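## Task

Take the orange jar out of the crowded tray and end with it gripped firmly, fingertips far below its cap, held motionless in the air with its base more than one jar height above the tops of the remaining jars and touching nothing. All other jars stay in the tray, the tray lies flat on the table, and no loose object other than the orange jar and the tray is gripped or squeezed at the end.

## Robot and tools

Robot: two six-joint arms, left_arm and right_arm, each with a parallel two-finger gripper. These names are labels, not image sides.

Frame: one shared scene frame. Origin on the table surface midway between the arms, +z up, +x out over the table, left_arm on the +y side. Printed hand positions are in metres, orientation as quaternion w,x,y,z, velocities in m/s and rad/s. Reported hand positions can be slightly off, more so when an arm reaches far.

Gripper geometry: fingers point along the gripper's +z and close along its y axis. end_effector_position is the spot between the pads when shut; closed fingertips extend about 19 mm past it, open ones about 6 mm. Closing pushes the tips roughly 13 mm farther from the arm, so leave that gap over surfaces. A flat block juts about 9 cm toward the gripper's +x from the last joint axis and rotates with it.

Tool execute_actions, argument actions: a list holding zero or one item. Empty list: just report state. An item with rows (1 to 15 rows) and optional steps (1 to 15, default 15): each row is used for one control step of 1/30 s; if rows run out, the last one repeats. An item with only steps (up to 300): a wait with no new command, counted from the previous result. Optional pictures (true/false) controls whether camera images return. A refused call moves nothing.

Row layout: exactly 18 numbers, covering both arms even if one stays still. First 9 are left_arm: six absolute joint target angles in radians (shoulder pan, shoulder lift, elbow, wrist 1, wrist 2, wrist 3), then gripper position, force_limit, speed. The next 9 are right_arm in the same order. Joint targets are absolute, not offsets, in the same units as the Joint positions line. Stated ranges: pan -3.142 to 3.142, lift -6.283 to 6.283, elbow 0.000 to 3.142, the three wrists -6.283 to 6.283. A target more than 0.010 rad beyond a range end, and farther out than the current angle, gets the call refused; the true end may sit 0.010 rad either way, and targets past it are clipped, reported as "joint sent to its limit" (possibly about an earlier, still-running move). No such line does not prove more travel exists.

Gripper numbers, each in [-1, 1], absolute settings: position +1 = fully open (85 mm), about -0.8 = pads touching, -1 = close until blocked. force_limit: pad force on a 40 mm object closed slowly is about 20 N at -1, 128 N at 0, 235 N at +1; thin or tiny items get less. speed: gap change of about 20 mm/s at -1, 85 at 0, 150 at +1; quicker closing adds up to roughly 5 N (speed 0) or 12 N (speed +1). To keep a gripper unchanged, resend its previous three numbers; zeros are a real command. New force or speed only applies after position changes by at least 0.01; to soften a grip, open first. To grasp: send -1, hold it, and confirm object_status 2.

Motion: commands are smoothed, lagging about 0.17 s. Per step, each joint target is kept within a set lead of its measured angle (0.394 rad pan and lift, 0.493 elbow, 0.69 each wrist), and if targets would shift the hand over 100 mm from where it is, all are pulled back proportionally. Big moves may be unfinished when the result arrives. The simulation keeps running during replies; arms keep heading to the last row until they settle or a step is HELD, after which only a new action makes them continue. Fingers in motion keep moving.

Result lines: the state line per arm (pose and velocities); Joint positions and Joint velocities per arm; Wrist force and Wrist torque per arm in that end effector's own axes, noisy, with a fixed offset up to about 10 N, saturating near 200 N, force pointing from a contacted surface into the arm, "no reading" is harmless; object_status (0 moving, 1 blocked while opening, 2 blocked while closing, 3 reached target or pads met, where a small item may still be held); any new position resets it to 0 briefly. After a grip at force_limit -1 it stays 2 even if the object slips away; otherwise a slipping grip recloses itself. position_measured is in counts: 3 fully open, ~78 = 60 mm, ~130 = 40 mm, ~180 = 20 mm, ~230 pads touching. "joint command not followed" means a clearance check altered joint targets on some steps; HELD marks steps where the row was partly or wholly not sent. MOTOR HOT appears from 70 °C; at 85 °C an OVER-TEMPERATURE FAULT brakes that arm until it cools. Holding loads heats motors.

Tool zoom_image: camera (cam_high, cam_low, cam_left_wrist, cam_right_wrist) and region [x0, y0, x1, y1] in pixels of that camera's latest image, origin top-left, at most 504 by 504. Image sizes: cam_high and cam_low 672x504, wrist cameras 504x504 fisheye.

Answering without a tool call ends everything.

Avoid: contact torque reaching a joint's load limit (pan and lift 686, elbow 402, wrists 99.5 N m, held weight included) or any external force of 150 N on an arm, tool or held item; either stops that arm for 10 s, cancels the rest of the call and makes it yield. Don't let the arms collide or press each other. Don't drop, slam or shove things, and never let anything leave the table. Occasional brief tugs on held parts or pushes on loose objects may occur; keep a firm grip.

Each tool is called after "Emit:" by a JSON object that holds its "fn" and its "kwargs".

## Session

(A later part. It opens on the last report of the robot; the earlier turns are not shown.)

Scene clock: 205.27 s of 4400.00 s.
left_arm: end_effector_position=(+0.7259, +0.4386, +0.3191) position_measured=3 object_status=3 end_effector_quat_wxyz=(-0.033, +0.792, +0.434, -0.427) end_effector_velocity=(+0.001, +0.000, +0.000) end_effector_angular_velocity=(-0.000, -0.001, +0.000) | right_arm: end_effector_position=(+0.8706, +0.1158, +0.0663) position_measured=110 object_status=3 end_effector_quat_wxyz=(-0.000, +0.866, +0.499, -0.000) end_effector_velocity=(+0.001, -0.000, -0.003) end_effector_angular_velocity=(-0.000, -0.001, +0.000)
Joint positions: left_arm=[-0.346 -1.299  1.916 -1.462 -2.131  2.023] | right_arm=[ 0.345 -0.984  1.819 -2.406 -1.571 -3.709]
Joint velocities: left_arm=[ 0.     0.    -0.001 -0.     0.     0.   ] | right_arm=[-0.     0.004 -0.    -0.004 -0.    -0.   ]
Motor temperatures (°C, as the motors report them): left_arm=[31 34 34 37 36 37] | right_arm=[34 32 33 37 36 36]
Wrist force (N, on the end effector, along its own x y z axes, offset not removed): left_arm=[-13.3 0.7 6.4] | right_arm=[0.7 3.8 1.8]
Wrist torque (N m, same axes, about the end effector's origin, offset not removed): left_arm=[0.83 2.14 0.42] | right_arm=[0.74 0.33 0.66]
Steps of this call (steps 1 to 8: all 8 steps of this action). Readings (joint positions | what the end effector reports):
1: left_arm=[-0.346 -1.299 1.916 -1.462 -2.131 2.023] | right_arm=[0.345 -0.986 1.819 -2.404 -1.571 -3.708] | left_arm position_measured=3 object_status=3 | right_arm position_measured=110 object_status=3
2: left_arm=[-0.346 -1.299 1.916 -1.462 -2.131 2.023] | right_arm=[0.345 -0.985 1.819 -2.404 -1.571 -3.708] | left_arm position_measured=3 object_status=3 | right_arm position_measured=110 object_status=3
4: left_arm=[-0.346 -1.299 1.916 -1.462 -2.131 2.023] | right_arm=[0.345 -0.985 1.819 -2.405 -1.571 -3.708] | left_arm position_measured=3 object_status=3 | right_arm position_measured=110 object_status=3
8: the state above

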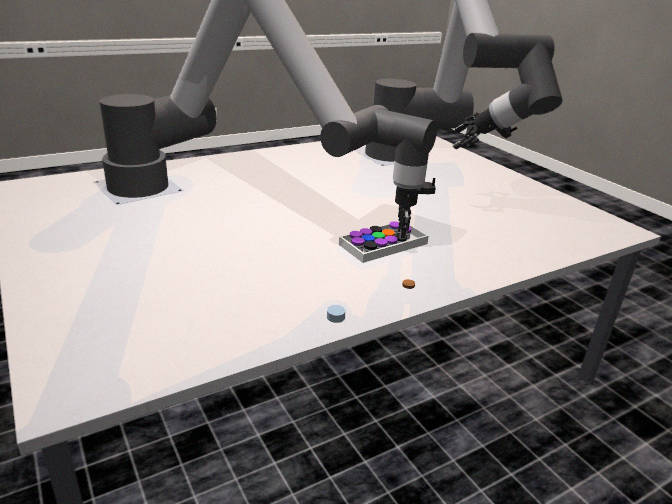

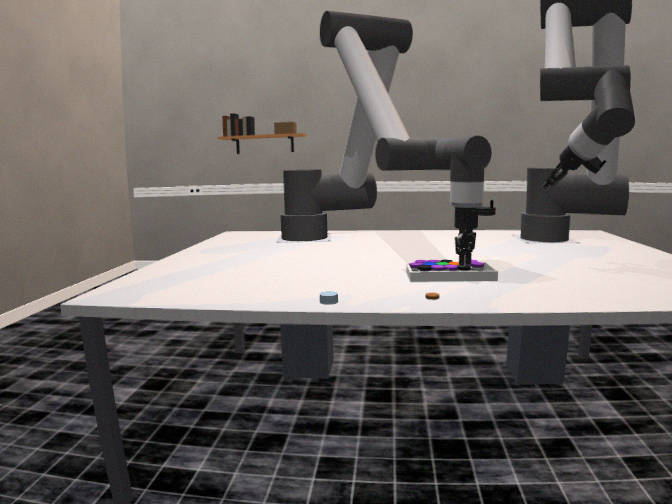

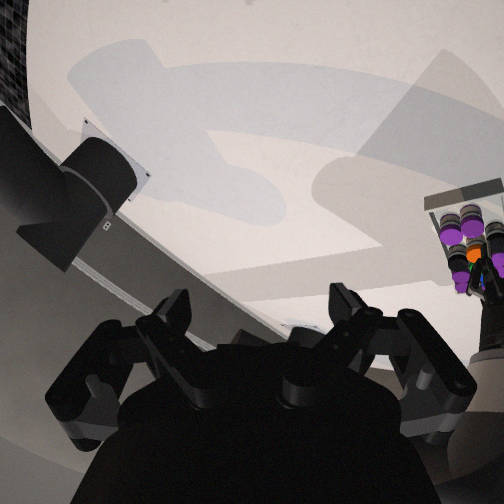

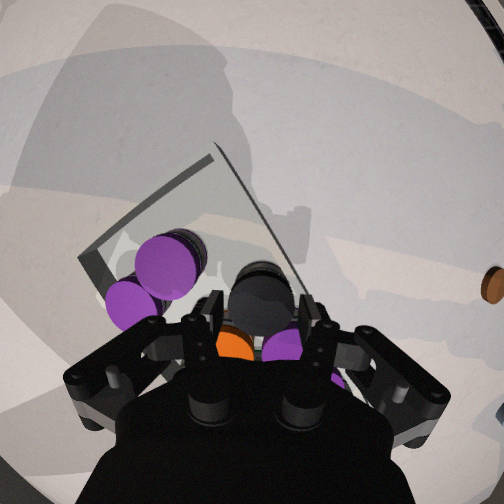

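Emit:
{"fn": "execute_actions", "kwargs": {"actions": [{"rows":[[-0.346,-1.299,1.916,-1.462,-2.131,2.023,1,0,0,0.3459,-0.9819,1.8160,-2.4049,-1.5708,-3.7076,0.15,-0.8,0],[-0.346,-1.299,1.916,-1.462,-2.131,2.023,1,0,0,0.3459,-0.9819,1.8160,-2.4049,-1.5708,-3.7076,0.15,-0.8,0],[-0.346,-1.299,1.916,-1.462,-2.131,2.023,1,0,0,0.3459,-0.9819,1.8160,-2.4049,-1.5708,-3.7076,0.15,-0.8,0],[-0.346,-1.299,1.916,-1.462,-2.131,2.023,1,0,0,0.3459,-0.9712,1.8194,-2.4190,-1.5708,-3.7076,0.15,-0.8,0]]}], "pictures": false}}

Emit:
{"fn": "execute_actions", "kwargs": {"actions": [{"rows":[[-0.346,-1.299,1.916,-1.462,-2.131,2.023,1,0,0,0.3459,-0.9712,1.8194,-2.4190,-1.5708,-3.7076,-1,-0.8,-0.5]],"steps":13}], "pictures": false}}

Scene clock: 211.53 s of 4400.00 s.
left_arm: end_effector_position=(+0.7259, +0.4386, +0.3191) position_measured=3 object_status=3 end_effector_quat_wxyz=(-0.033, +0.792, +0.434, -0.427) end_effector_velocity=(+0.001, -0.000, +0.001) end_effector_angular_velocity=(-0.001, -0.002, +0.000) | right_arm: end_effector_position=(+0.8718, +0.1176, +0.0548) position_measured=110 object_status=3 end_effector_quat_wxyz=(+0.000, +0.866, +0.499, +0.000) end_effector_velocity=(+0.000, +0.001, -0.007) end_effector_angular_velocity=(-0.000, -0.001, +0.003)
Joint positions: left_arm=[-0.346 -1.299  1.916 -1.462 -2.131  2.023] | right_arm=[ 0.346 -0.972  1.819 -2.418 -1.571 -3.708]
Joint velocities: left_arm=[ 0.    -0.001 -0.001 -0.    -0.     0.   ] | right_arm=[ 0.001  0.007  0.001 -0.009 -0.    -0.002]
Motor temperatures (°C, as the motors report them): left_arm=[31 34 34 37 36 37] | right_arm=[34 32 33 37 36 36]
Wrist force (N, on the end effector, along its own x y z axes, offset not removed): left_arm=[-10.0 3.5 3.1] | right_arm=[2.3 4.8 3.3]
Wrist torque (N m, same axes, about the end effector's origin, offset not removed): left_arm=[1.28 1.65 0.36] | right_arm=[0.98 0.03 0.57]
Steps of this call (steps 1 to 15: the robot went on to your last target; steps 16 to 90: nothing new was sent; then 2.77 s passed at rest; steps 91 to 105: all 15 steps of this action). Readings (joint positions | what the end effector reports):
91: left_arm=[-0.346 -1.299 1.916 -1.462 -2.131 2.023] | right_arm=[0.345 -0.983 1.819 -2.406 -1.571 -3.709] | left_arm position_measured=3 object_status=3 | right_arm position_measured=110 object_status=3
92: left_arm=[-0.346 -1.299 1.916 -1.462 -2.131 2.023] | right_arm=[0.345 -0.983 1.819 -2.406 -1.571 -3.709] | left_arm position_measured=3 object_status=3 | right_arm position_measured=110 object_status=3
94: left_arm=[-0.346 -1.299 1.916 -1.462 -2.131 2.023] | right_arm=[0.345 -0.983 1.818 -2.406 -1.571 -3.708] | left_arm position_measured=3 object_status=3 | right_arm position_measured=110 object_status=3
98: left_arm=[-0.346 -1.299 1.916 -1.462 -2.131 2.023] | right_arm=[0.346 -0.977 1.818 -2.413 -1.571 -3.708] | left_arm position_measured=3 object_status=3 | right_arm position_measured=110 object_status=3
105: the state above

Scene clock: 211.97 s of 4400.00 s.
left_arm: end_effector_position=(+0.7259, +0.4386, +0.3191) position_measured=3 object_status=3 end_effector_quat_wxyz=(-0.033, +0.792, +0.434, -0.427) end_effector_velocity=(+0.001, +0.000, +0.001) end_effector_angular_velocity=(-0.001, -0.002, +0.000) | right_arm: end_effector_position=(+0.8718, +0.1177, +0.0541) position_measured=125 object_status=2 end_effector_quat_wxyz=(+0.000, +0.866, +0.499, +0.000) end_effector_velocity=(+0.001, +0.000, +0.000) end_effector_angular_velocity=(-0.000, -0.002, +0.001)
Joint positions: left_arm=[-0.346 -1.299  1.916 -1.462 -2.131  2.023] | right_arm=[ 0.346 -0.971  1.819 -2.419 -1.571 -3.708]
Joint velocities: left_arm=[ 0.    -0.    -0.001 -0.     0.     0.   ] | right_arm=[ 0.     0.    -0.    -0.002 -0.001 -0.001]
Motor temperatures (°C, as the motors report them): left_arm=[31 34 34 37 36 37] | right_arm=[34 32 33 37 36 36]
Wrist force (N, on the end effector, along its own x y z axes, offset not removed): left_arm=[-5.9 2.9 0.9] | right_arm=[-4.8 -0.8 -24.7]
Wrist torque (N m, same axes, about the end effector's origin, offset not removed): left_arm=[1.33 0.92 0.31] | right_arm=[0.84 0.27 0.64]
Steps of this call (steps 1 to 13: all 13 steps of this action). Readings (joint positions | what the end effector reports):
1: left_arm=[-0.346 -1.299 1.916 -1.462 -2.131 2.023] | right_arm=[0.346 -0.972 1.819 -2.418 -1.571 -3.708] | left_arm position_measured=3 object_status=3 | right_arm position_measured=110 object_status=0
2: left_arm=[-0.346 -1.299 1.916 -1.462 -2.131 2.023] | right_arm=[0.346 -0.972 1.819 -2.418 -1.571 -3.708] | left_arm position_measured=3 object_status=3 | right_arm position_measured=110 object_status=0
4: left_arm=[-0.346 -1.299 1.916 -1.462 -2.131 2.023] | right_arm=[0.346 -0.971 1.819 -2.419 -1.571 -3.708] | left_arm position_measured=3 object_status=3 | right_arm position_measured=114 object_status=0
8: left_arm=[-0.346 -1.299 1.916 -1.462 -2.131 2.023] | right_arm=[0.346 -0.971 1.819 -2.419 -1.571 -3.708] | left_arm position_measured=3 object_status=3 | right_arm position_measured=125 object_status=0
13: the state above

Emit:
{"fn": "execute_actions", "kwargs": {"actions": [{"rows":[[-0.346,-1.299,1.916,-1.462,-2.131,2.023,1,0,0,0.3459,-0.9828,1.8157,-2.4037,-1.5708,-3.7076,-1,-0.8,-0.5]],"steps":11}], "pictures": false}}

Emit:
{"fn": "execute_actions", "kwargs": {"actions": [{"rows":[[-0.346,-1.299,1.916,-1.462,-2.131,2.023,1,0,0,0.3575,-0.9752,1.8007,-2.3963,-1.5708,-2.6375,-1,-0.8,-0.5]]}], "pictures": false}}

Emit:
{"fn": "execute_actions", "kwargs": {"actions": [{"rows":[[-0.346,-1.299,1.916,-1.462,-2.131,2.023,1,0,0,0.3691,-0.9677,1.7858,-2.3889,-1.5708,-2.6375,-1,-0.8,-0.5]],"steps":12}]}}

Scene clock: 221.43 s of 4400.00 s.
left_arm: end_effector_position=(+0.7259, +0.4386, +0.3191) position_measured=3 object_status=3 end_effector_quat_wxyz=(-0.033, +0.792, +0.434, -0.427) end_effector_velocity=(+0.001, -0.000, +0.001) end_effector_angular_velocity=(-0.001, -0.001, +0.000) | right_arm: end_effector_position=(+0.8716, +0.1175, +0.0652) position_measured=125 object_status=2 end_effector_quat_wxyz=(-0.000, +0.866, +0.499, -0.000) end_effector_velocity=(+0.002, +0.001, +0.012) end_effector_angular_velocity=(+0.003, -0.002, -0.000)
Joint positions: left_arm=[-0.346 -1.299  1.916 -1.462 -2.131  2.023] | right_arm=[ 0.346 -0.981  1.816 -2.405 -1.571 -3.708]
Joint velocities: left_arm=[ 0.    -0.001 -0.001  0.001 -0.    -0.   ] | right_arm=[-0.    -0.009 -0.004  0.01   0.001 -0.   ]
Motor temperatures (°C, as the motors report them): left_arm=[31 34 34 37 36 37] | right_arm=[34 32 33 37 36 36]
Wrist force (N, on the end effector, along its own x y z axes, offset not removed): left_arm=[-9.5 7.1 7.2] | right_arm=[1.9 4.6 3.6]
Wrist torque (N m, same axes, about the end effector's origin, offset not removed): left_arm=[1.99 1.50 0.36] | right_arm=[0.98 0.09 0.58]
Steps of this call (steps 1 to 15: the robot went on to your last target; steps 16 to 90: nothing new was sent; then 6.10 s passed at rest; steps 91 to 101: all 11 steps of this action). Readings (joint positions | what the end effector reports):
91: left_arm=[-0.346 -1.299 1.916 -1.462 -2.131 2.023] | right_arm=[0.346 -0.971 1.819 -2.419 -1.571 -3.708] | left_arm position_measured=3 object_status=3 | right_arm position_measured=125 object_status=2
92: left_arm=[-0.346 -1.299 1.916 -1.462 -2.131 2.023] | right_arm=[0.346 -0.972 1.819 -2.418 -1.571 -3.708] | left_arm position_measured=3 object_status=3 | right_arm position_measured=125 object_status=2
94: left_arm=[-0.346 -1.299 1.916 -1.462 -2.131 2.023] | right_arm=[0.346 -0.975 1.818 -2.413 -1.571 -3.708] | left_arm position_measured=3 object_status=3 | right_arm position_measured=125 object_status=2
98: left_arm=[-0.346 -1.299 1.916 -1.462 -2.131 2.023] | right_arm=[0.346 -0.980 1.817 -2.407 -1.571 -3.708] | left_arm position_measured=3 object_status=3 | right_arm position_measured=125 object_status=2
101: the state above

Scene clock: 221.93 s of 4400.00 s.
left_arm: end_effector_position=(+0.7259, +0.4386, +0.3191) position_measured=3 object_status=3 end_effector_quat_wxyz=(-0.033, +0.792, +0.434, -0.427) end_effector_velocity=(-0.000, -0.000, +0.000) end_effector_angular_velocity=(+0.000, -0.000, -0.000) | right_arm: end_effector_position=(+0.8719, +0.1321, +0.0669) position_measured=125 object_status=2 end_effector_quat_wxyz=(+0.000, +0.997, +0.081, +0.000) end_effector_velocity=(-0.001, +0.003, -0.001) end_effector_angular_velocity=(-0.002, +0.002, -1.369)
Joint positions: left_arm=[-0.346 -1.299  1.916 -1.462 -2.131  2.023] | right_arm=[ 0.357 -0.975  1.801 -2.397 -1.571 -2.813]
Joint velocities: left_arm=[-0.001 -0.    -0.     0.     0.    -0.001] | right_arm=[ 0.003  0.002 -0.003  0.004 -0.     1.372]
Motor temperatures (°C, as the motors report them): left_arm=[31 34 34 37 36 37] | right_arm=[34 32 33 37 36 36]
Wrist force (N, on the end effector, along its own x y z axes, offset not removed): left_arm=[-7.0 5.2 5.2] | right_arm=[1.2 2.4 3.8]
Wrist torque (N m, same axes, about the end effector's origin, offset not removed): left_arm=[1.73 0.98 0.23] | right_arm=[0.50 0.24 0.63]
Steps of this call (steps 1 to 15: all 15 steps of this action). Readings (joint positions | what the end effector reports):
1: left_arm=[-0.346 -1.299 1.916 -1.462 -2.131 2.023] | right_arm=[0.346 -0.982 1.816 -2.405 -1.571 -3.708] | left_arm position_measured=3 object_status=3 | right_arm position_measured=125 object_status=2
2: left_arm=[-0.346 -1.299 1.916 -1.462 -2.131 2.023] | right_arm=[0.347 -0.981 1.815 -2.404 -1.571 -3.705] | left_arm position_measured=3 object_status=3 | right_arm position_measured=125 object_status=2
4: left_arm=[-0.346 -1.299 1.916 -1.462 -2.131 2.023] | right_arm=[0.350 -0.979 1.810 -2.401 -1.571 -3.660] | left_arm position_measured=3 object_status=3 | right_arm position_measured=125 object_status=2
8: left_arm=[-0.346 -1.299 1.916 -1.462 -2.131 2.023] | right_arm=[0.355 -0.977 1.804 -2.398 -1.571 -3.388] | left_arm position_measured=3 object_status=3 | right_arm position_measured=125 object_status=2
15: the state above

Scene clock: 222.33 s of 4400.00 s.
left_arm: end_effector_position=(+0.7259, +0.4386, +0.3191) position_measured=3 object_status=3 end_effector_quat_wxyz=(-0.033, +0.792, +0.434, -0.427) end_effector_velocity=(-0.000, +0.000, -0.000) end_effector_angular_velocity=(+0.000, +0.000, +0.001) | right_arm: end_effector_position=(+0.8717, +0.1464, +0.0669) position_measured=125 object_status=2 end_effector_quat_wxyz=(+0.000, +1.000, +0.003, +0.000) end_effector_velocity=(+0.000, +0.009, +0.001) end_effector_angular_velocity=(+0.001, -0.000, -0.052)
Joint positions: left_arm=[-0.346 -1.299  1.916 -1.462 -2.131  2.023] | right_arm=[ 0.368 -0.968  1.787 -2.389 -1.571 -2.645]
Joint velocities: left_arm=[ 0.    -0.     0.    -0.    -0.    -0.001] | right_arm=[ 0.007  0.004 -0.01   0.005  0.001  0.059]
Motor temperatures (°C, as the motors report them): left_arm=[31 34 34 37 36 37] | right_arm=[34 32 33 37 36 36]
Wrist force (N, on the end effector, along its own x y z axes, offset not removed): left_arm=[-13.1 4.6 5.4] | right_arm=[2.4 2.8 0.0]
Wrist torque (N m, same axes, about the end effector's origin, offset not removed): left_arm=[1.65 2.26 0.18] | right_arm=[0.73 0.01 0.62]
Steps of this call (steps 1 to 12: all 12 steps of this action). Readings (joint positions | what the end effector reports):
1: left_arm=[-0.346 -1.299 1.916 -1.462 -2.131 2.023] | right_arm=[0.357 -0.975 1.801 -2.397 -1.571 -2.772] | left_arm position_measured=3 object_status=3 | right_arm position_measured=125 object_status=2
2: left_arm=[-0.346 -1.299 1.916 -1.462 -2.131 2.023] | right_arm=[0.358 -0.975 1.800 -2.396 -1.571 -2.741] | left_arm position_measured=3 object_status=3 | right_arm position_measured=125 object_status=2
4: left_arm=[-0.346 -1.299 1.916 -1.462 -2.131 2.023] | right_arm=[0.362 -0.972 1.795 -2.393 -1.571 -2.699] | left_arm position_measured=3 object_status=3 | right_arm position_measured=125 object_status=2
8: left_arm=[-0.346 -1.299 1.916 -1.462 -2.131 2.023] | right_arm=[0.367 -0.969 1.789 -2.391 -1.571 -2.659] | left_arm position_measured=3 object_status=3 | right_arm position_measured=125 object_status=2
12: the state above

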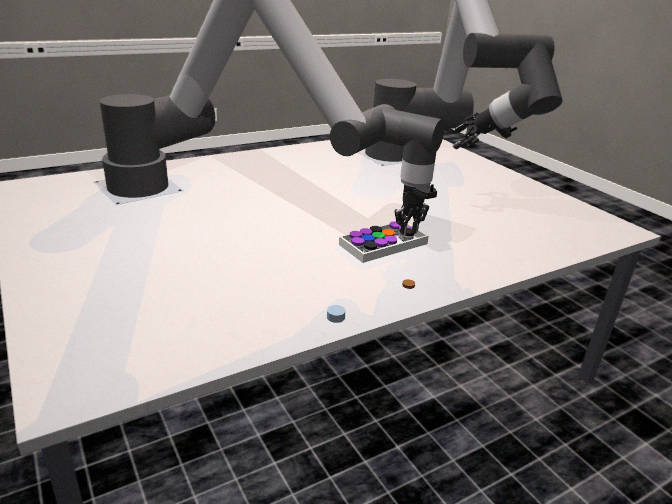

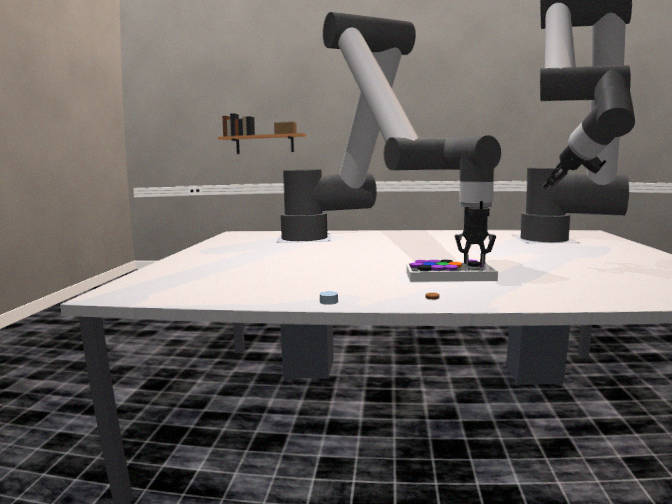

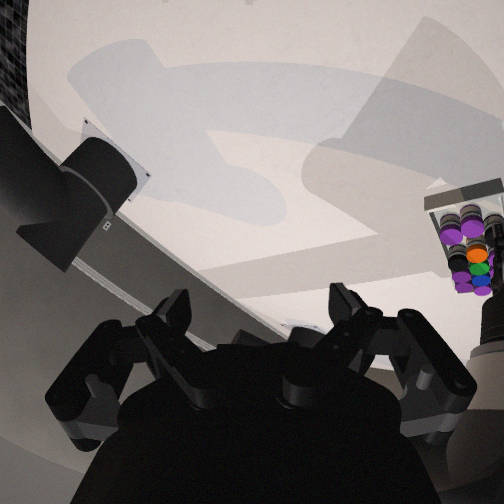

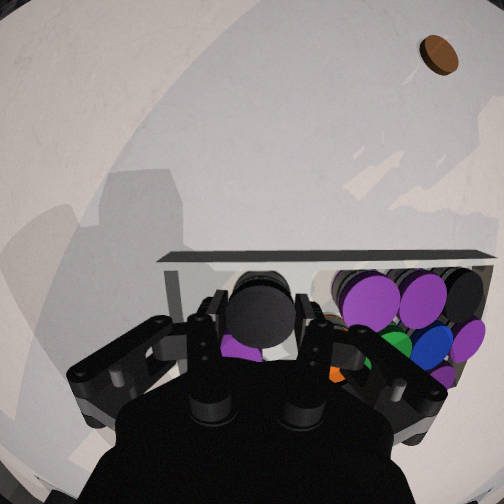

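Emit:
{"fn": "execute_actions", "kwargs": {"actions": [{"rows":[[-0.346,-1.299,1.916,-1.462,-2.131,2.023,1,0,0,0.3691,-0.9569,1.7892,-2.4031,-1.5708,-2.6375,-1,-0.8,-0.5]]}], "pictures": false}}

Emit:
{"fn": "execute_actions", "kwargs": {"actions": [{"rows":[[-0.346,-1.299,1.916,-1.462,-2.131,2.023,1,0,0,0.3691,-0.9569,1.7892,-2.4031,-1.5708,-2.6375,0.12,-0.8,0]],"steps":7}], "pictures": false}}

Emit:
{"fn": "execute_actions", "kwargs": {"actions": [{"rows":[[-0.346,-1.299,1.916,-1.462,-2.131,2.023,1,0,0,0.3691,-0.9731,1.7841,-2.3818,-1.5708,-2.6375,0.12,-0.8,0]],"steps":11}], "pictures": false}}

Emit:
{"fn": "execute_actions", "kwargs": {"actions": [{"rows":[[-0.346,-1.299,1.916,-1.462,-2.131,2.023,1,0,0,0.3555,-1.0222,1.8886,-2.4372,-1.5708,-1.0803,0.12,-0.8,0]]}], "pictures": false}}

Emit:
{"fn": "execute_actions", "kwargs": {"actions": [{"steps":22}]}}

Scene clock: 234.20 s of 4400.00 s.
left_arm: end_effector_position=(+0.7259, +0.4386, +0.3191) position_measured=3 object_status=3 end_effector_quat_wxyz=(-0.033, +0.792, +0.434, -0.427) end_effector_velocity=(+0.000, -0.001, +0.000) end_effector_angular_velocity=(-0.000, +0.000, +0.000) | right_arm: end_effector_position=(+0.8718, +0.1476, +0.0550) position_measured=125 object_status=2 end_effector_quat_wxyz=(-0.000, +1.000, -0.001, +0.000) end_effector_velocity=(+0.001, +0.001, -0.002) end_effector_angular_velocity=(+0.001, -0.002, -0.000)
Joint positions: left_arm=[-0.346 -1.299  1.916 -1.462 -2.131  2.023] | right_arm=[ 0.369 -0.957  1.789 -2.403 -1.571 -2.637]
Joint velocities: left_arm=[-0.     0.    -0.001  0.    -0.001 -0.   ] | right_arm=[ 0.     0.003  0.    -0.005 -0.     0.001]
Motor temperatures (°C, as the motors report them): left_arm=[31 34 34 37 36 37] | right_arm=[34 32 33 37 36 36]
Wrist force (N, on the end effector, along its own x y z axes, offset not removed): left_arm=[-5.3 3.1 3.0] | right_arm=[-2.5 1.9 3.3]
Wrist torque (N m, same axes, about the end effector's origin, offset not removed): left_arm=[1.27 0.66 0.43] | right_arm=[0.44 0.95 0.61]
Steps of this call (steps 1 to 15: the robot went on to your last target; steps 16 to 90: nothing new was sent; then 8.37 s passed at rest; steps 91 to 105: all 15 steps of this action). Readings (joint positions | what the end effector reports):
91: left_arm=[-0.346 -1.299 1.916 -1.462 -2.131 2.023] | right_arm=[0.369 -0.968 1.786 -2.389 -1.571 -2.637] | left_arm position_measured=3 object_status=3 | right_arm position_measured=125 object_status=2
92: left_arm=[-0.346 -1.299 1.916 -1.462 -2.131 2.023] | right_arm=[0.369 -0.967 1.786 -2.390 -1.571 -2.638] | left_arm position_measured=3 object_status=3 | right_arm position_measured=125 object_status=2
94: left_arm=[-0.346 -1.299 1.916 -1.462 -2.131 2.023] | right_arm=[0.369 -0.963 1.787 -2.394 -1.571 -2.637] | left_arm position_measured=3 object_status=3 | right_arm position_measured=125 object_status=2
98: left_arm=[-0.346 -1.299 1.916 -1.462 -2.131 2.023] | right_arm=[0.369 -0.959 1.788 -2.400 -1.571 -2.637] | left_arm position_measured=3 object_status=3 | right_arm position_measured=125 object_status=2
105: the state above

Scene clock: 234.43 s of 4400.00 s.
left_arm: end_effector_position=(+0.7259, +0.4386, +0.3191) position_measured=3 object_status=3 end_effector_quat_wxyz=(-0.033, +0.792, +0.434, -0.427) end_effector_velocity=(+0.000, -0.000, +0.000) end_effector_angular_velocity=(-0.000, +0.000, +0.000) | right_arm: end_effector_position=(+0.8718, +0.1476, +0.0547) position_measured=114 object_status=0 end_effector_quat_wxyz=(-0.000, +1.000, -0.001, +0.000) end_effector_velocity=(-0.000, +0.000, -0.001) end_effector_angular_velocity=(+0.001, +0.001, +0.001)
Joint positions: left_arm=[-0.346 -1.299  1.916 -1.462 -2.131  2.023] | right_arm=[ 0.369 -0.957  1.789 -2.403 -1.571 -2.637]
Joint velocities: left_arm=[-0.  0. -0.  0. -0. -0.] | right_arm=[-0.     0.     0.     0.     0.001 -0.001]
Motor temperatures (°C, as the motors report them): left_arm=[31 34 34 37 36 37] | right_arm=[34 32 33 37 36 36]
Wrist force (N, on the end effector, along its own x y z axes, offset not removed): left_arm=[-11.4 2.8 4.2] | right_arm=[2.0 2.5 1.4]
Wrist torque (N m, same axes, about the end effector's origin, offset not removed): left_arm=[1.34 1.87 0.35] | right_arm=[0.56 0.09 0.57]
Steps of this call (steps 1 to 7: all 7 steps of this action). Readings (joint positions | what the end effector reports):
1: left_arm=[-0.346 -1.299 1.916 -1.462 -2.131 2.023] | right_arm=[0.369 -0.957 1.789 -2.403 -1.571 -2.638] | left_arm position_measured=3 object_status=3 | right_arm position_measured=125 object_status=0
2: left_arm=[-0.346 -1.299 1.916 -1.462 -2.131 2.023] | right_arm=[0.369 -0.957 1.789 -2.403 -1.571 -2.637] | left_arm position_measured=3 object_status=3 | right_arm position_measured=125 object_status=0
4: left_arm=[-0.346 -1.299 1.916 -1.462 -2.131 2.023] | right_arm=[0.369 -0.957 1.789 -2.403 -1.571 -2.637] | left_arm position_measured=3 object_status=3 | right_arm position_measured=119 object_status=0
7: the state above

Scene clock: 234.80 s of 4400.00 s.
left_arm: end_effector_position=(+0.7259, +0.4386, +0.3191) position_measured=3 object_status=3 end_effector_quat_wxyz=(-0.033, +0.792, +0.434, -0.427) end_effector_velocity=(-0.001, +0.000, -0.001) end_effector_angular_velocity=(+0.000, +0.002, -0.000) | right_arm: end_effector_position=(+0.8716, +0.1475, +0.0712) position_measured=114 object_status=3 end_effector_quat_wxyz=(+0.000, +1.000, -0.001, -0.000) end_effector_velocity=(-0.001, -0.000, +0.014) end_effector_angular_velocity=(-0.000, +0.000, -0.001)
Joint positions: left_arm=[-0.346 -1.299  1.916 -1.462 -2.131  2.023] | right_arm=[ 0.369 -0.971  1.785 -2.384 -1.571 -2.637]
Joint velocities: left_arm=[-0.     0.     0.002  0.    -0.     0.   ] | right_arm=[ 0.    -0.013 -0.003  0.016 -0.     0.001]
Motor temperatures (°C, as the motors report them): left_arm=[31 34 34 37 36 37] | right_arm=[34 32 33 37 36 36]
Wrist force (N, on the end effector, along its own x y z axes, offset not removed): left_arm=[-9.8 6.5 3.8] | right_arm=[-0.4 0.5 2.6]
Wrist torque (N m, same axes, about the end effector's origin, offset not removed): left_arm=[2.09 1.58 0.30] | right_arm=[0.24 0.59 0.50]
Steps of this call (steps 1 to 11: all 11 steps of this action). Readings (joint positions | what the end effector reports):
1: left_arm=[-0.346 -1.299 1.916 -1.462 -2.131 2.023] | right_arm=[0.369 -0.957 1.789 -2.403 -1.571 -2.637] | left_arm position_measured=3 object_status=3 | right_arm position_measured=114 object_status=0
2: left_arm=[-0.346 -1.299 1.916 -1.462 -2.131 2.023] | right_arm=[0.369 -0.958 1.789 -2.402 -1.571 -2.637] | left_arm position_measured=3 object_status=3 | right_arm position_measured=114 object_status=0
4: left_arm=[-0.346 -1.299 1.916 -1.462 -2.131 2.023] | right_arm=[0.369 -0.963 1.787 -2.395 -1.571 -2.637] | left_arm position_measured=3 object_status=3 | right_arm position_measured=114 object_status=0
8: left_arm=[-0.346 -1.299 1.916 -1.462 -2.131 2.023] | right_arm=[0.369 -0.970 1.785 -2.387 -1.571 -2.637] | left_arm position_measured=3 object_status=3 | right_arm position_measured=114 object_status=3
11: the state above

Scene clock: 235.30 s of 4400.00 s.
left_arm: end_effector_position=(+0.7259, +0.4386, +0.3191) position_measured=3 object_status=3 end_effector_quat_wxyz=(-0.033, +0.792, +0.434, -0.427) end_effector_velocity=(-0.001, -0.000, +0.000) end_effector_angular_velocity=(+0.000, +0.000, -0.001) | right_arm: end_effector_position=(+0.8256, +0.1059, +0.0694) position_measured=114 object_status=3 end_effector_quat_wxyz=(-0.000, +0.880, -0.476, +0.000) end_effector_velocity=(-0.016, -0.013, -0.003) end_effector_angular_velocity=(+0.001, +0.002, -2.795)
Joint positions: left_arm=[-0.346 -1.299  1.916 -1.462 -2.131  2.023] | right_arm=[ 0.356 -1.02   1.885 -2.435 -1.571 -1.661]
Joint velocities: left_arm=[-0.001 -0.001  0.001  0.     0.     0.   ] | right_arm=[-0.004 -0.014  0.033 -0.017  0.001  2.791]
Motor temperatures (°C, as the motors report them): left_arm=[31 34 34 37 36 37] | right_arm=[34 32 33 37 36 36]
Wrist force (N, on the end effector, along its own x y z axes, offset not removed): left_arm=[-10.5 4.3 5.7] | right_arm=[1.1 2.7 3.3]
Wrist torque (N m, same axes, about the end effector's origin, offset not removed): left_arm=[1.47 1.53 0.39] | right_arm=[0.55 0.24 0.45]
Steps of this call (steps 1 to 15: all 15 steps of this action). Readings (joint positions | what the end effector reports):
1: left_arm=[-0.346 -1.299 1.916 -1.462 -2.131 2.023] | right_arm=[0.369 -0.972 1.785 -2.383 -1.571 -2.637] | left_arm position_measured=3 object_status=3 | right_arm position_measured=114 object_status=3
2: left_arm=[-0.346 -1.299 1.916 -1.462 -2.131 2.023] | right_arm=[0.368 -0.974 1.787 -2.385 -1.571 -2.635] | left_arm position_measured=3 object_status=3 | right_arm position_measured=114 object_status=3
4: left_arm=[-0.346 -1.299 1.916 -1.462 -2.131 2.023] | right_arm=[0.364 -0.990 1.816 -2.402 -1.571 -2.590] | left_arm position_measured=3 object_status=3 | right_arm position_measured=114 object_status=3
8: left_arm=[-0.346 -1.299 1.916 -1.462 -2.131 2.023] | right_arm=[0.359 -1.011 1.863 -2.425 -1.571 -2.318] | left_arm position_measured=3 object_status=3 | right_arm position_measured=114 object_status=3
15: the state above

Scene clock: 236.03 s of 4400.00 s.
left_arm: end_effector_position=(+0.7259, +0.4386, +0.3191) position_measured=3 object_status=3 end_effector_quat_wxyz=(-0.033, +0.792, +0.434, -0.427) end_effector_velocity=(-0.001, -0.001, -0.001) end_effector_angular_velocity=(+0.000, +0.001, -0.002) | right_arm: end_effector_position=(+0.8236, +0.1043, +0.0691) position_measured=114 object_status=3 end_effector_quat_wxyz=(+0.000, -0.707, +0.707, -0.000) end_effector_velocity=(+0.000, +0.001, +0.001) end_effector_angular_velocity=(+0.002, +0.000, -0.016)
Joint positions: left_arm=[-0.346 -1.299  1.916 -1.462 -2.131  2.023] | right_arm=[ 0.356 -1.022  1.889 -2.437 -1.571 -1.082]
Joint velocities: left_arm=[-0.002  0.001  0.     0.    -0.    -0.   ] | right_arm=[ 0.    -0.    -0.001  0.     0.002  0.016]
Motor temperatures (°C, as the motors report them): left_arm=[31 34 34 37 36 37] | right_arm=[34 32 33 37 36 36]
Wrist force (N, on the end effector, along its own x y z axes, offset not removed): left_arm=[-11.4 2.8 5.9] | right_arm=[-1.3 2.8 1.1]
Wrist torque (N m, same axes, about the end effector's origin, offset not removed): left_arm=[1.23 2.02 0.24] | right_arm=[0.57 0.79 0.54]
Steps of this call (steps 1 to 22: the robot went on to your last target). Readings (joint positions | what the end effector reports):
1: left_arm=[-0.346 -1.299 1.916 -1.462 -2.131 2.023] | right_arm=[0.356 -1.021 1.886 -2.436 -1.571 -1.566] | left_arm position_measured=3 object_status=3 | right_arm position_measured=114 object_status=3
2: left_arm=[-0.346 -1.299 1.916 -1.462 -2.131 2.023] | right_arm=[0.356 -1.021 1.886 -2.436 -1.571 -1.474] | left_arm position_measured=3 object_status=3 | right_arm position_measured=114 object_status=3
4: left_arm=[-0.346 -1.299 1.916 -1.462 -2.131 2.023] | right_arm=[0.356 -1.022 1.887 -2.437 -1.571 -1.318] | left_arm position_measured=3 object_status=3 | right_arm position_measured=114 object_status=3
8: left_arm=[-0.346 -1.299 1.916 -1.462 -2.131 2.023] | right_arm=[0.356 -1.022 1.888 -2.437 -1.571 -1.163] | left_arm position_measured=3 object_status=3 | right_arm position_measured=114 object_status=3
22: the state above

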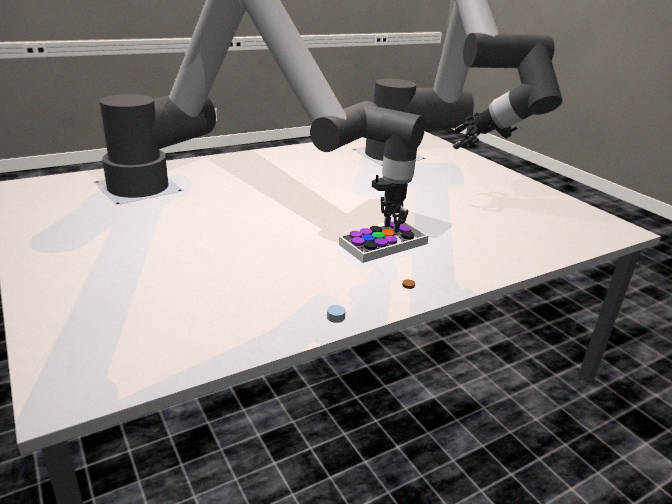

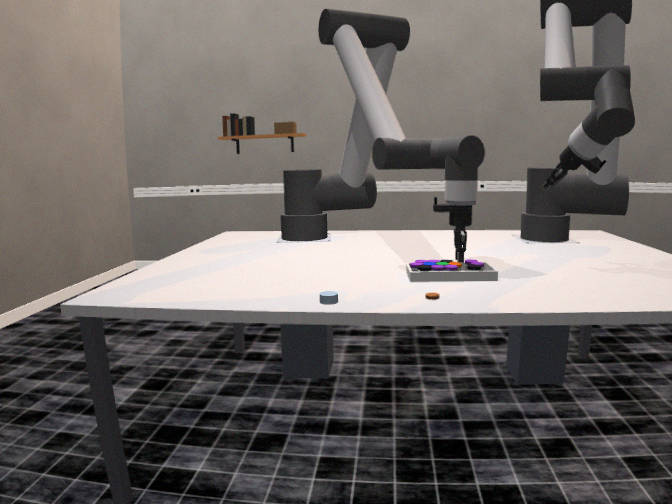

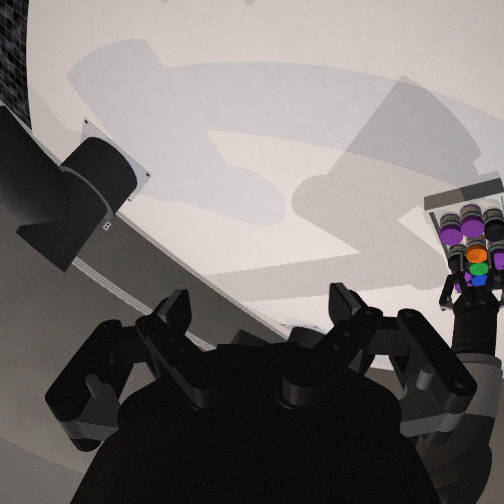

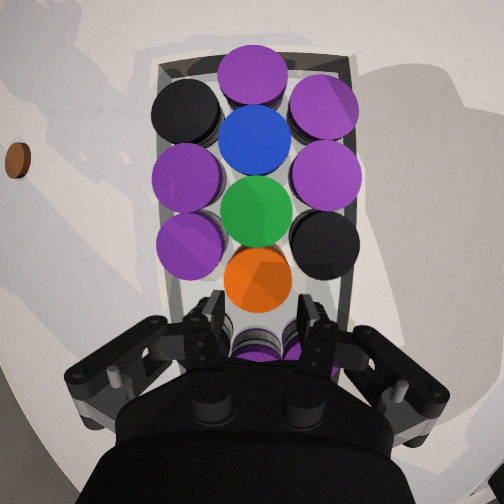

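Emit:
{"fn": "execute_actions", "kwargs": {"actions": [{"rows":[[-0.346,-1.299,1.916,-1.462,-2.131,2.023,1,0,0,0.3546,-1.0031,1.8915,-2.4592,-1.5708,-1.0812,0.12,-0.8,0]],"steps":10}], "pictures": false}}

Emit:
{"fn": "execute_actions", "kwargs": {"actions": [{"rows":[[-0.346,-1.299,1.916,-1.462,-2.131,2.023,1,0,0,0.3481,-1.0071,1.8993,-2.4630,-1.5708,-1.0877,0.12,-0.8,0]]}]}}

Scene clock: 242.23 s of 4400.00 s.
left_arm: end_effector_position=(+0.7259, +0.4386, +0.3191) position_measured=3 object_status=3 end_effector_quat_wxyz=(-0.033, +0.792, +0.434, -0.427) end_effector_velocity=(+0.000, +0.001, +0.000) end_effector_angular_velocity=(-0.000, -0.000, +0.002) | right_arm: end_effector_position=(+0.8254, +0.1043, +0.0526) position_measured=114 object_status=3 end_effector_quat_wxyz=(+0.000, -0.707, +0.708, -0.000) end_effector_velocity=(+0.003, +0.000, -0.018) end_effector_angular_velocity=(-0.000, -0.002, +0.001)
Joint positions: left_arm=[-0.346 -1.299  1.916 -1.462 -2.131  2.023] | right_arm=[ 0.355 -1.006  1.891 -2.456 -1.571 -1.081]
Joint velocities: left_arm=[ 0.001 -0.    -0.     0.    -0.     0.   ] | right_arm=[-0.001  0.019  0.002 -0.023 -0.001 -0.002]
Motor temperatures (°C, as the motors report them): left_arm=[31 34 34 37 36 37] | right_arm=[34 32 33 37 36 36]
Wrist force (N, on the end effector, along its own x y z axes, offset not removed): left_arm=[-10.8 4.0 6.5] | right_arm=[1.5 2.5 -0.6]
Wrist torque (N m, same axes, about the end effector's origin, offset not removed): left_arm=[1.37 1.85 0.29] | right_arm=[0.66 0.24 0.59]
Steps of this call (steps 1 to 30: the robot went on to your last target; steps 31 to 90: nothing new was sent; then 2.87 s passed at rest; steps 91 to 100: all 10 steps of this action). Readings (joint positions | what the end effector reports):
91: left_arm=[-0.346 -1.299 1.916 -1.462 -2.131 2.023] | right_arm=[0.355 -1.022 1.889 -2.437 -1.571 -1.080] | left_arm position_measured=3 object_status=3 | right_arm position_measured=114 object_status=3
92: left_arm=[-0.346 -1.299 1.916 -1.462 -2.131 2.023] | right_arm=[0.355 -1.021 1.889 -2.438 -1.571 -1.080] | left_arm position_measured=3 object_status=3 | right_arm position_measured=114 object_status=3
94: left_arm=[-0.346 -1.299 1.916 -1.462 -2.131 2.023] | right_arm=[0.355 -1.015 1.890 -2.446 -1.571 -1.080] | left_arm position_measured=3 object_status=3 | right_arm position_measured=114 object_status=3
98: left_arm=[-0.346 -1.299 1.916 -1.462 -2.131 2.023] | right_arm=[0.355 -1.007 1.891 -2.454 -1.571 -1.081] | left_arm position_measured=3 object_status=3 | right_arm position_measured=114 object_status=3
100: the state above

Scene clock: 242.73 s of 4400.00 s.
left_arm: end_effector_position=(+0.7259, +0.4386, +0.3191) position_measured=3 object_status=3 end_effector_quat_wxyz=(-0.033, +0.792, +0.434, -0.427) end_effector_velocity=(+0.001, -0.000, +0.000) end_effector_angular_velocity=(+0.000, -0.001, +0.001) | right_arm: end_effector_position=(+0.8256, +0.0966, +0.0502) position_measured=114 object_status=3 end_effector_quat_wxyz=(-0.000, -0.707, +0.708, +0.000) end_effector_velocity=(-0.000, -0.002, -0.000) end_effector_angular_velocity=(-0.000, -0.000, +0.001)
Joint positions: left_arm=[-0.346 -1.299  1.916 -1.462 -2.131  2.023] | right_arm=[ 0.348 -1.007  1.899 -2.463 -1.571 -1.087]
Joint velocities: left_arm=[ 0.    -0.    -0.001 -0.    -0.    -0.001] | right_arm=[-0.002 -0.001  0.002 -0.001 -0.    -0.002]
Motor temperatures (°C, as the motors report them): left_arm=[31 34 34 37 36 37] | right_arm=[34 32 33 37 36 36]
Wrist force (N, on the end effector, along its own x y z axes, offset not removed): left_arm=[-13.1 1.5 2.9] | right_arm=[1.5 2.0 -0.5]
Wrist torque (N m, same axes, about the end effector's origin, offset not removed): left_arm=[1.00 2.32 0.25] | right_arm=[0.51 0.15 0.60]
Steps of this call (steps 1 to 15: all 15 steps of this action). Readings (joint positions | what the end effector reports):
1: left_arm=[-0.346 -1.299 1.916 -1.462 -2.131 2.023] | right_arm=[0.355 -1.005 1.891 -2.457 -1.571 -1.081] | left_arm position_measured=3 object_status=3 | right_arm position_measured=114 object_status=3
2: left_arm=[-0.346 -1.299 1.916 -1.462 -2.131 2.023] | right_arm=[0.354 -1.005 1.892 -2.458 -1.571 -1.082] | left_arm position_measured=3 object_status=3 | right_arm position_measured=114 object_status=3
4: left_arm=[-0.346 -1.299 1.916 -1.462 -2.131 2.023] | right_arm=[0.352 -1.005 1.894 -2.460 -1.571 -1.084] | left_arm position_measured=3 object_status=3 | right_arm position_measured=114 object_status=3
8: left_arm=[-0.346 -1.299 1.916 -1.462 -2.131 2.023] | right_arm=[0.349 -1.006 1.898 -2.462 -1.571 -1.086] | left_arm position_measured=3 object_status=3 | right_arm position_measured=114 object_status=3
15: the state above

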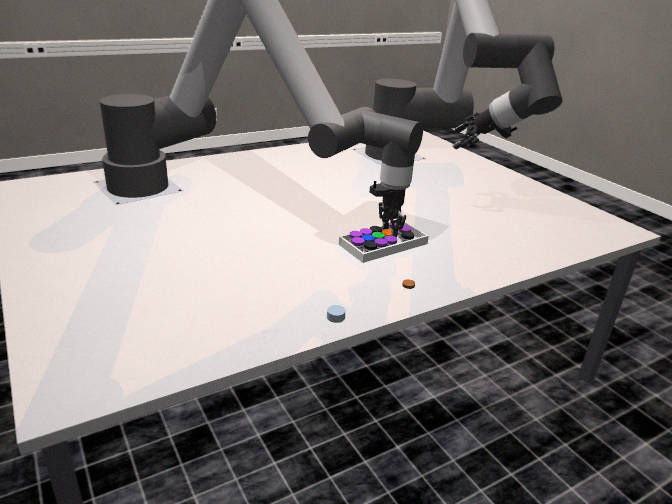

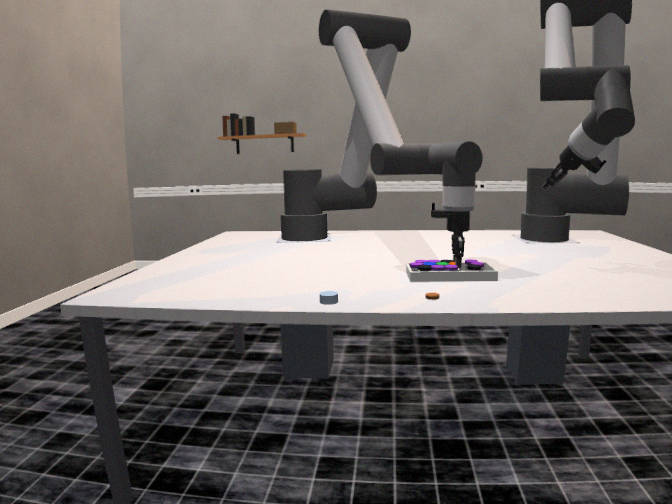

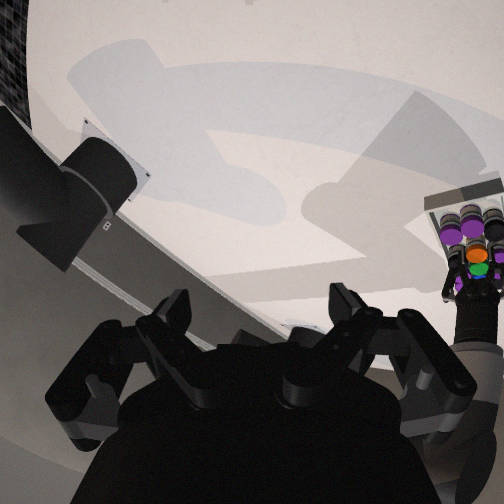

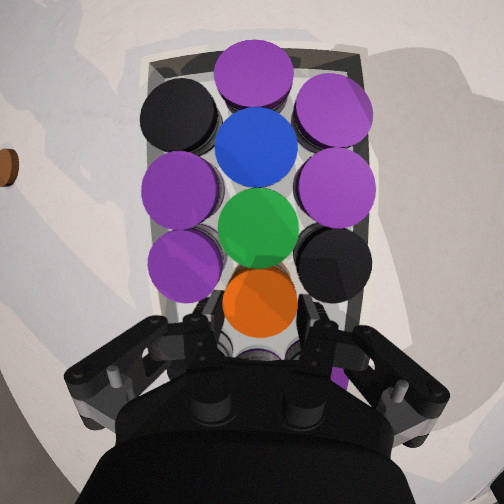

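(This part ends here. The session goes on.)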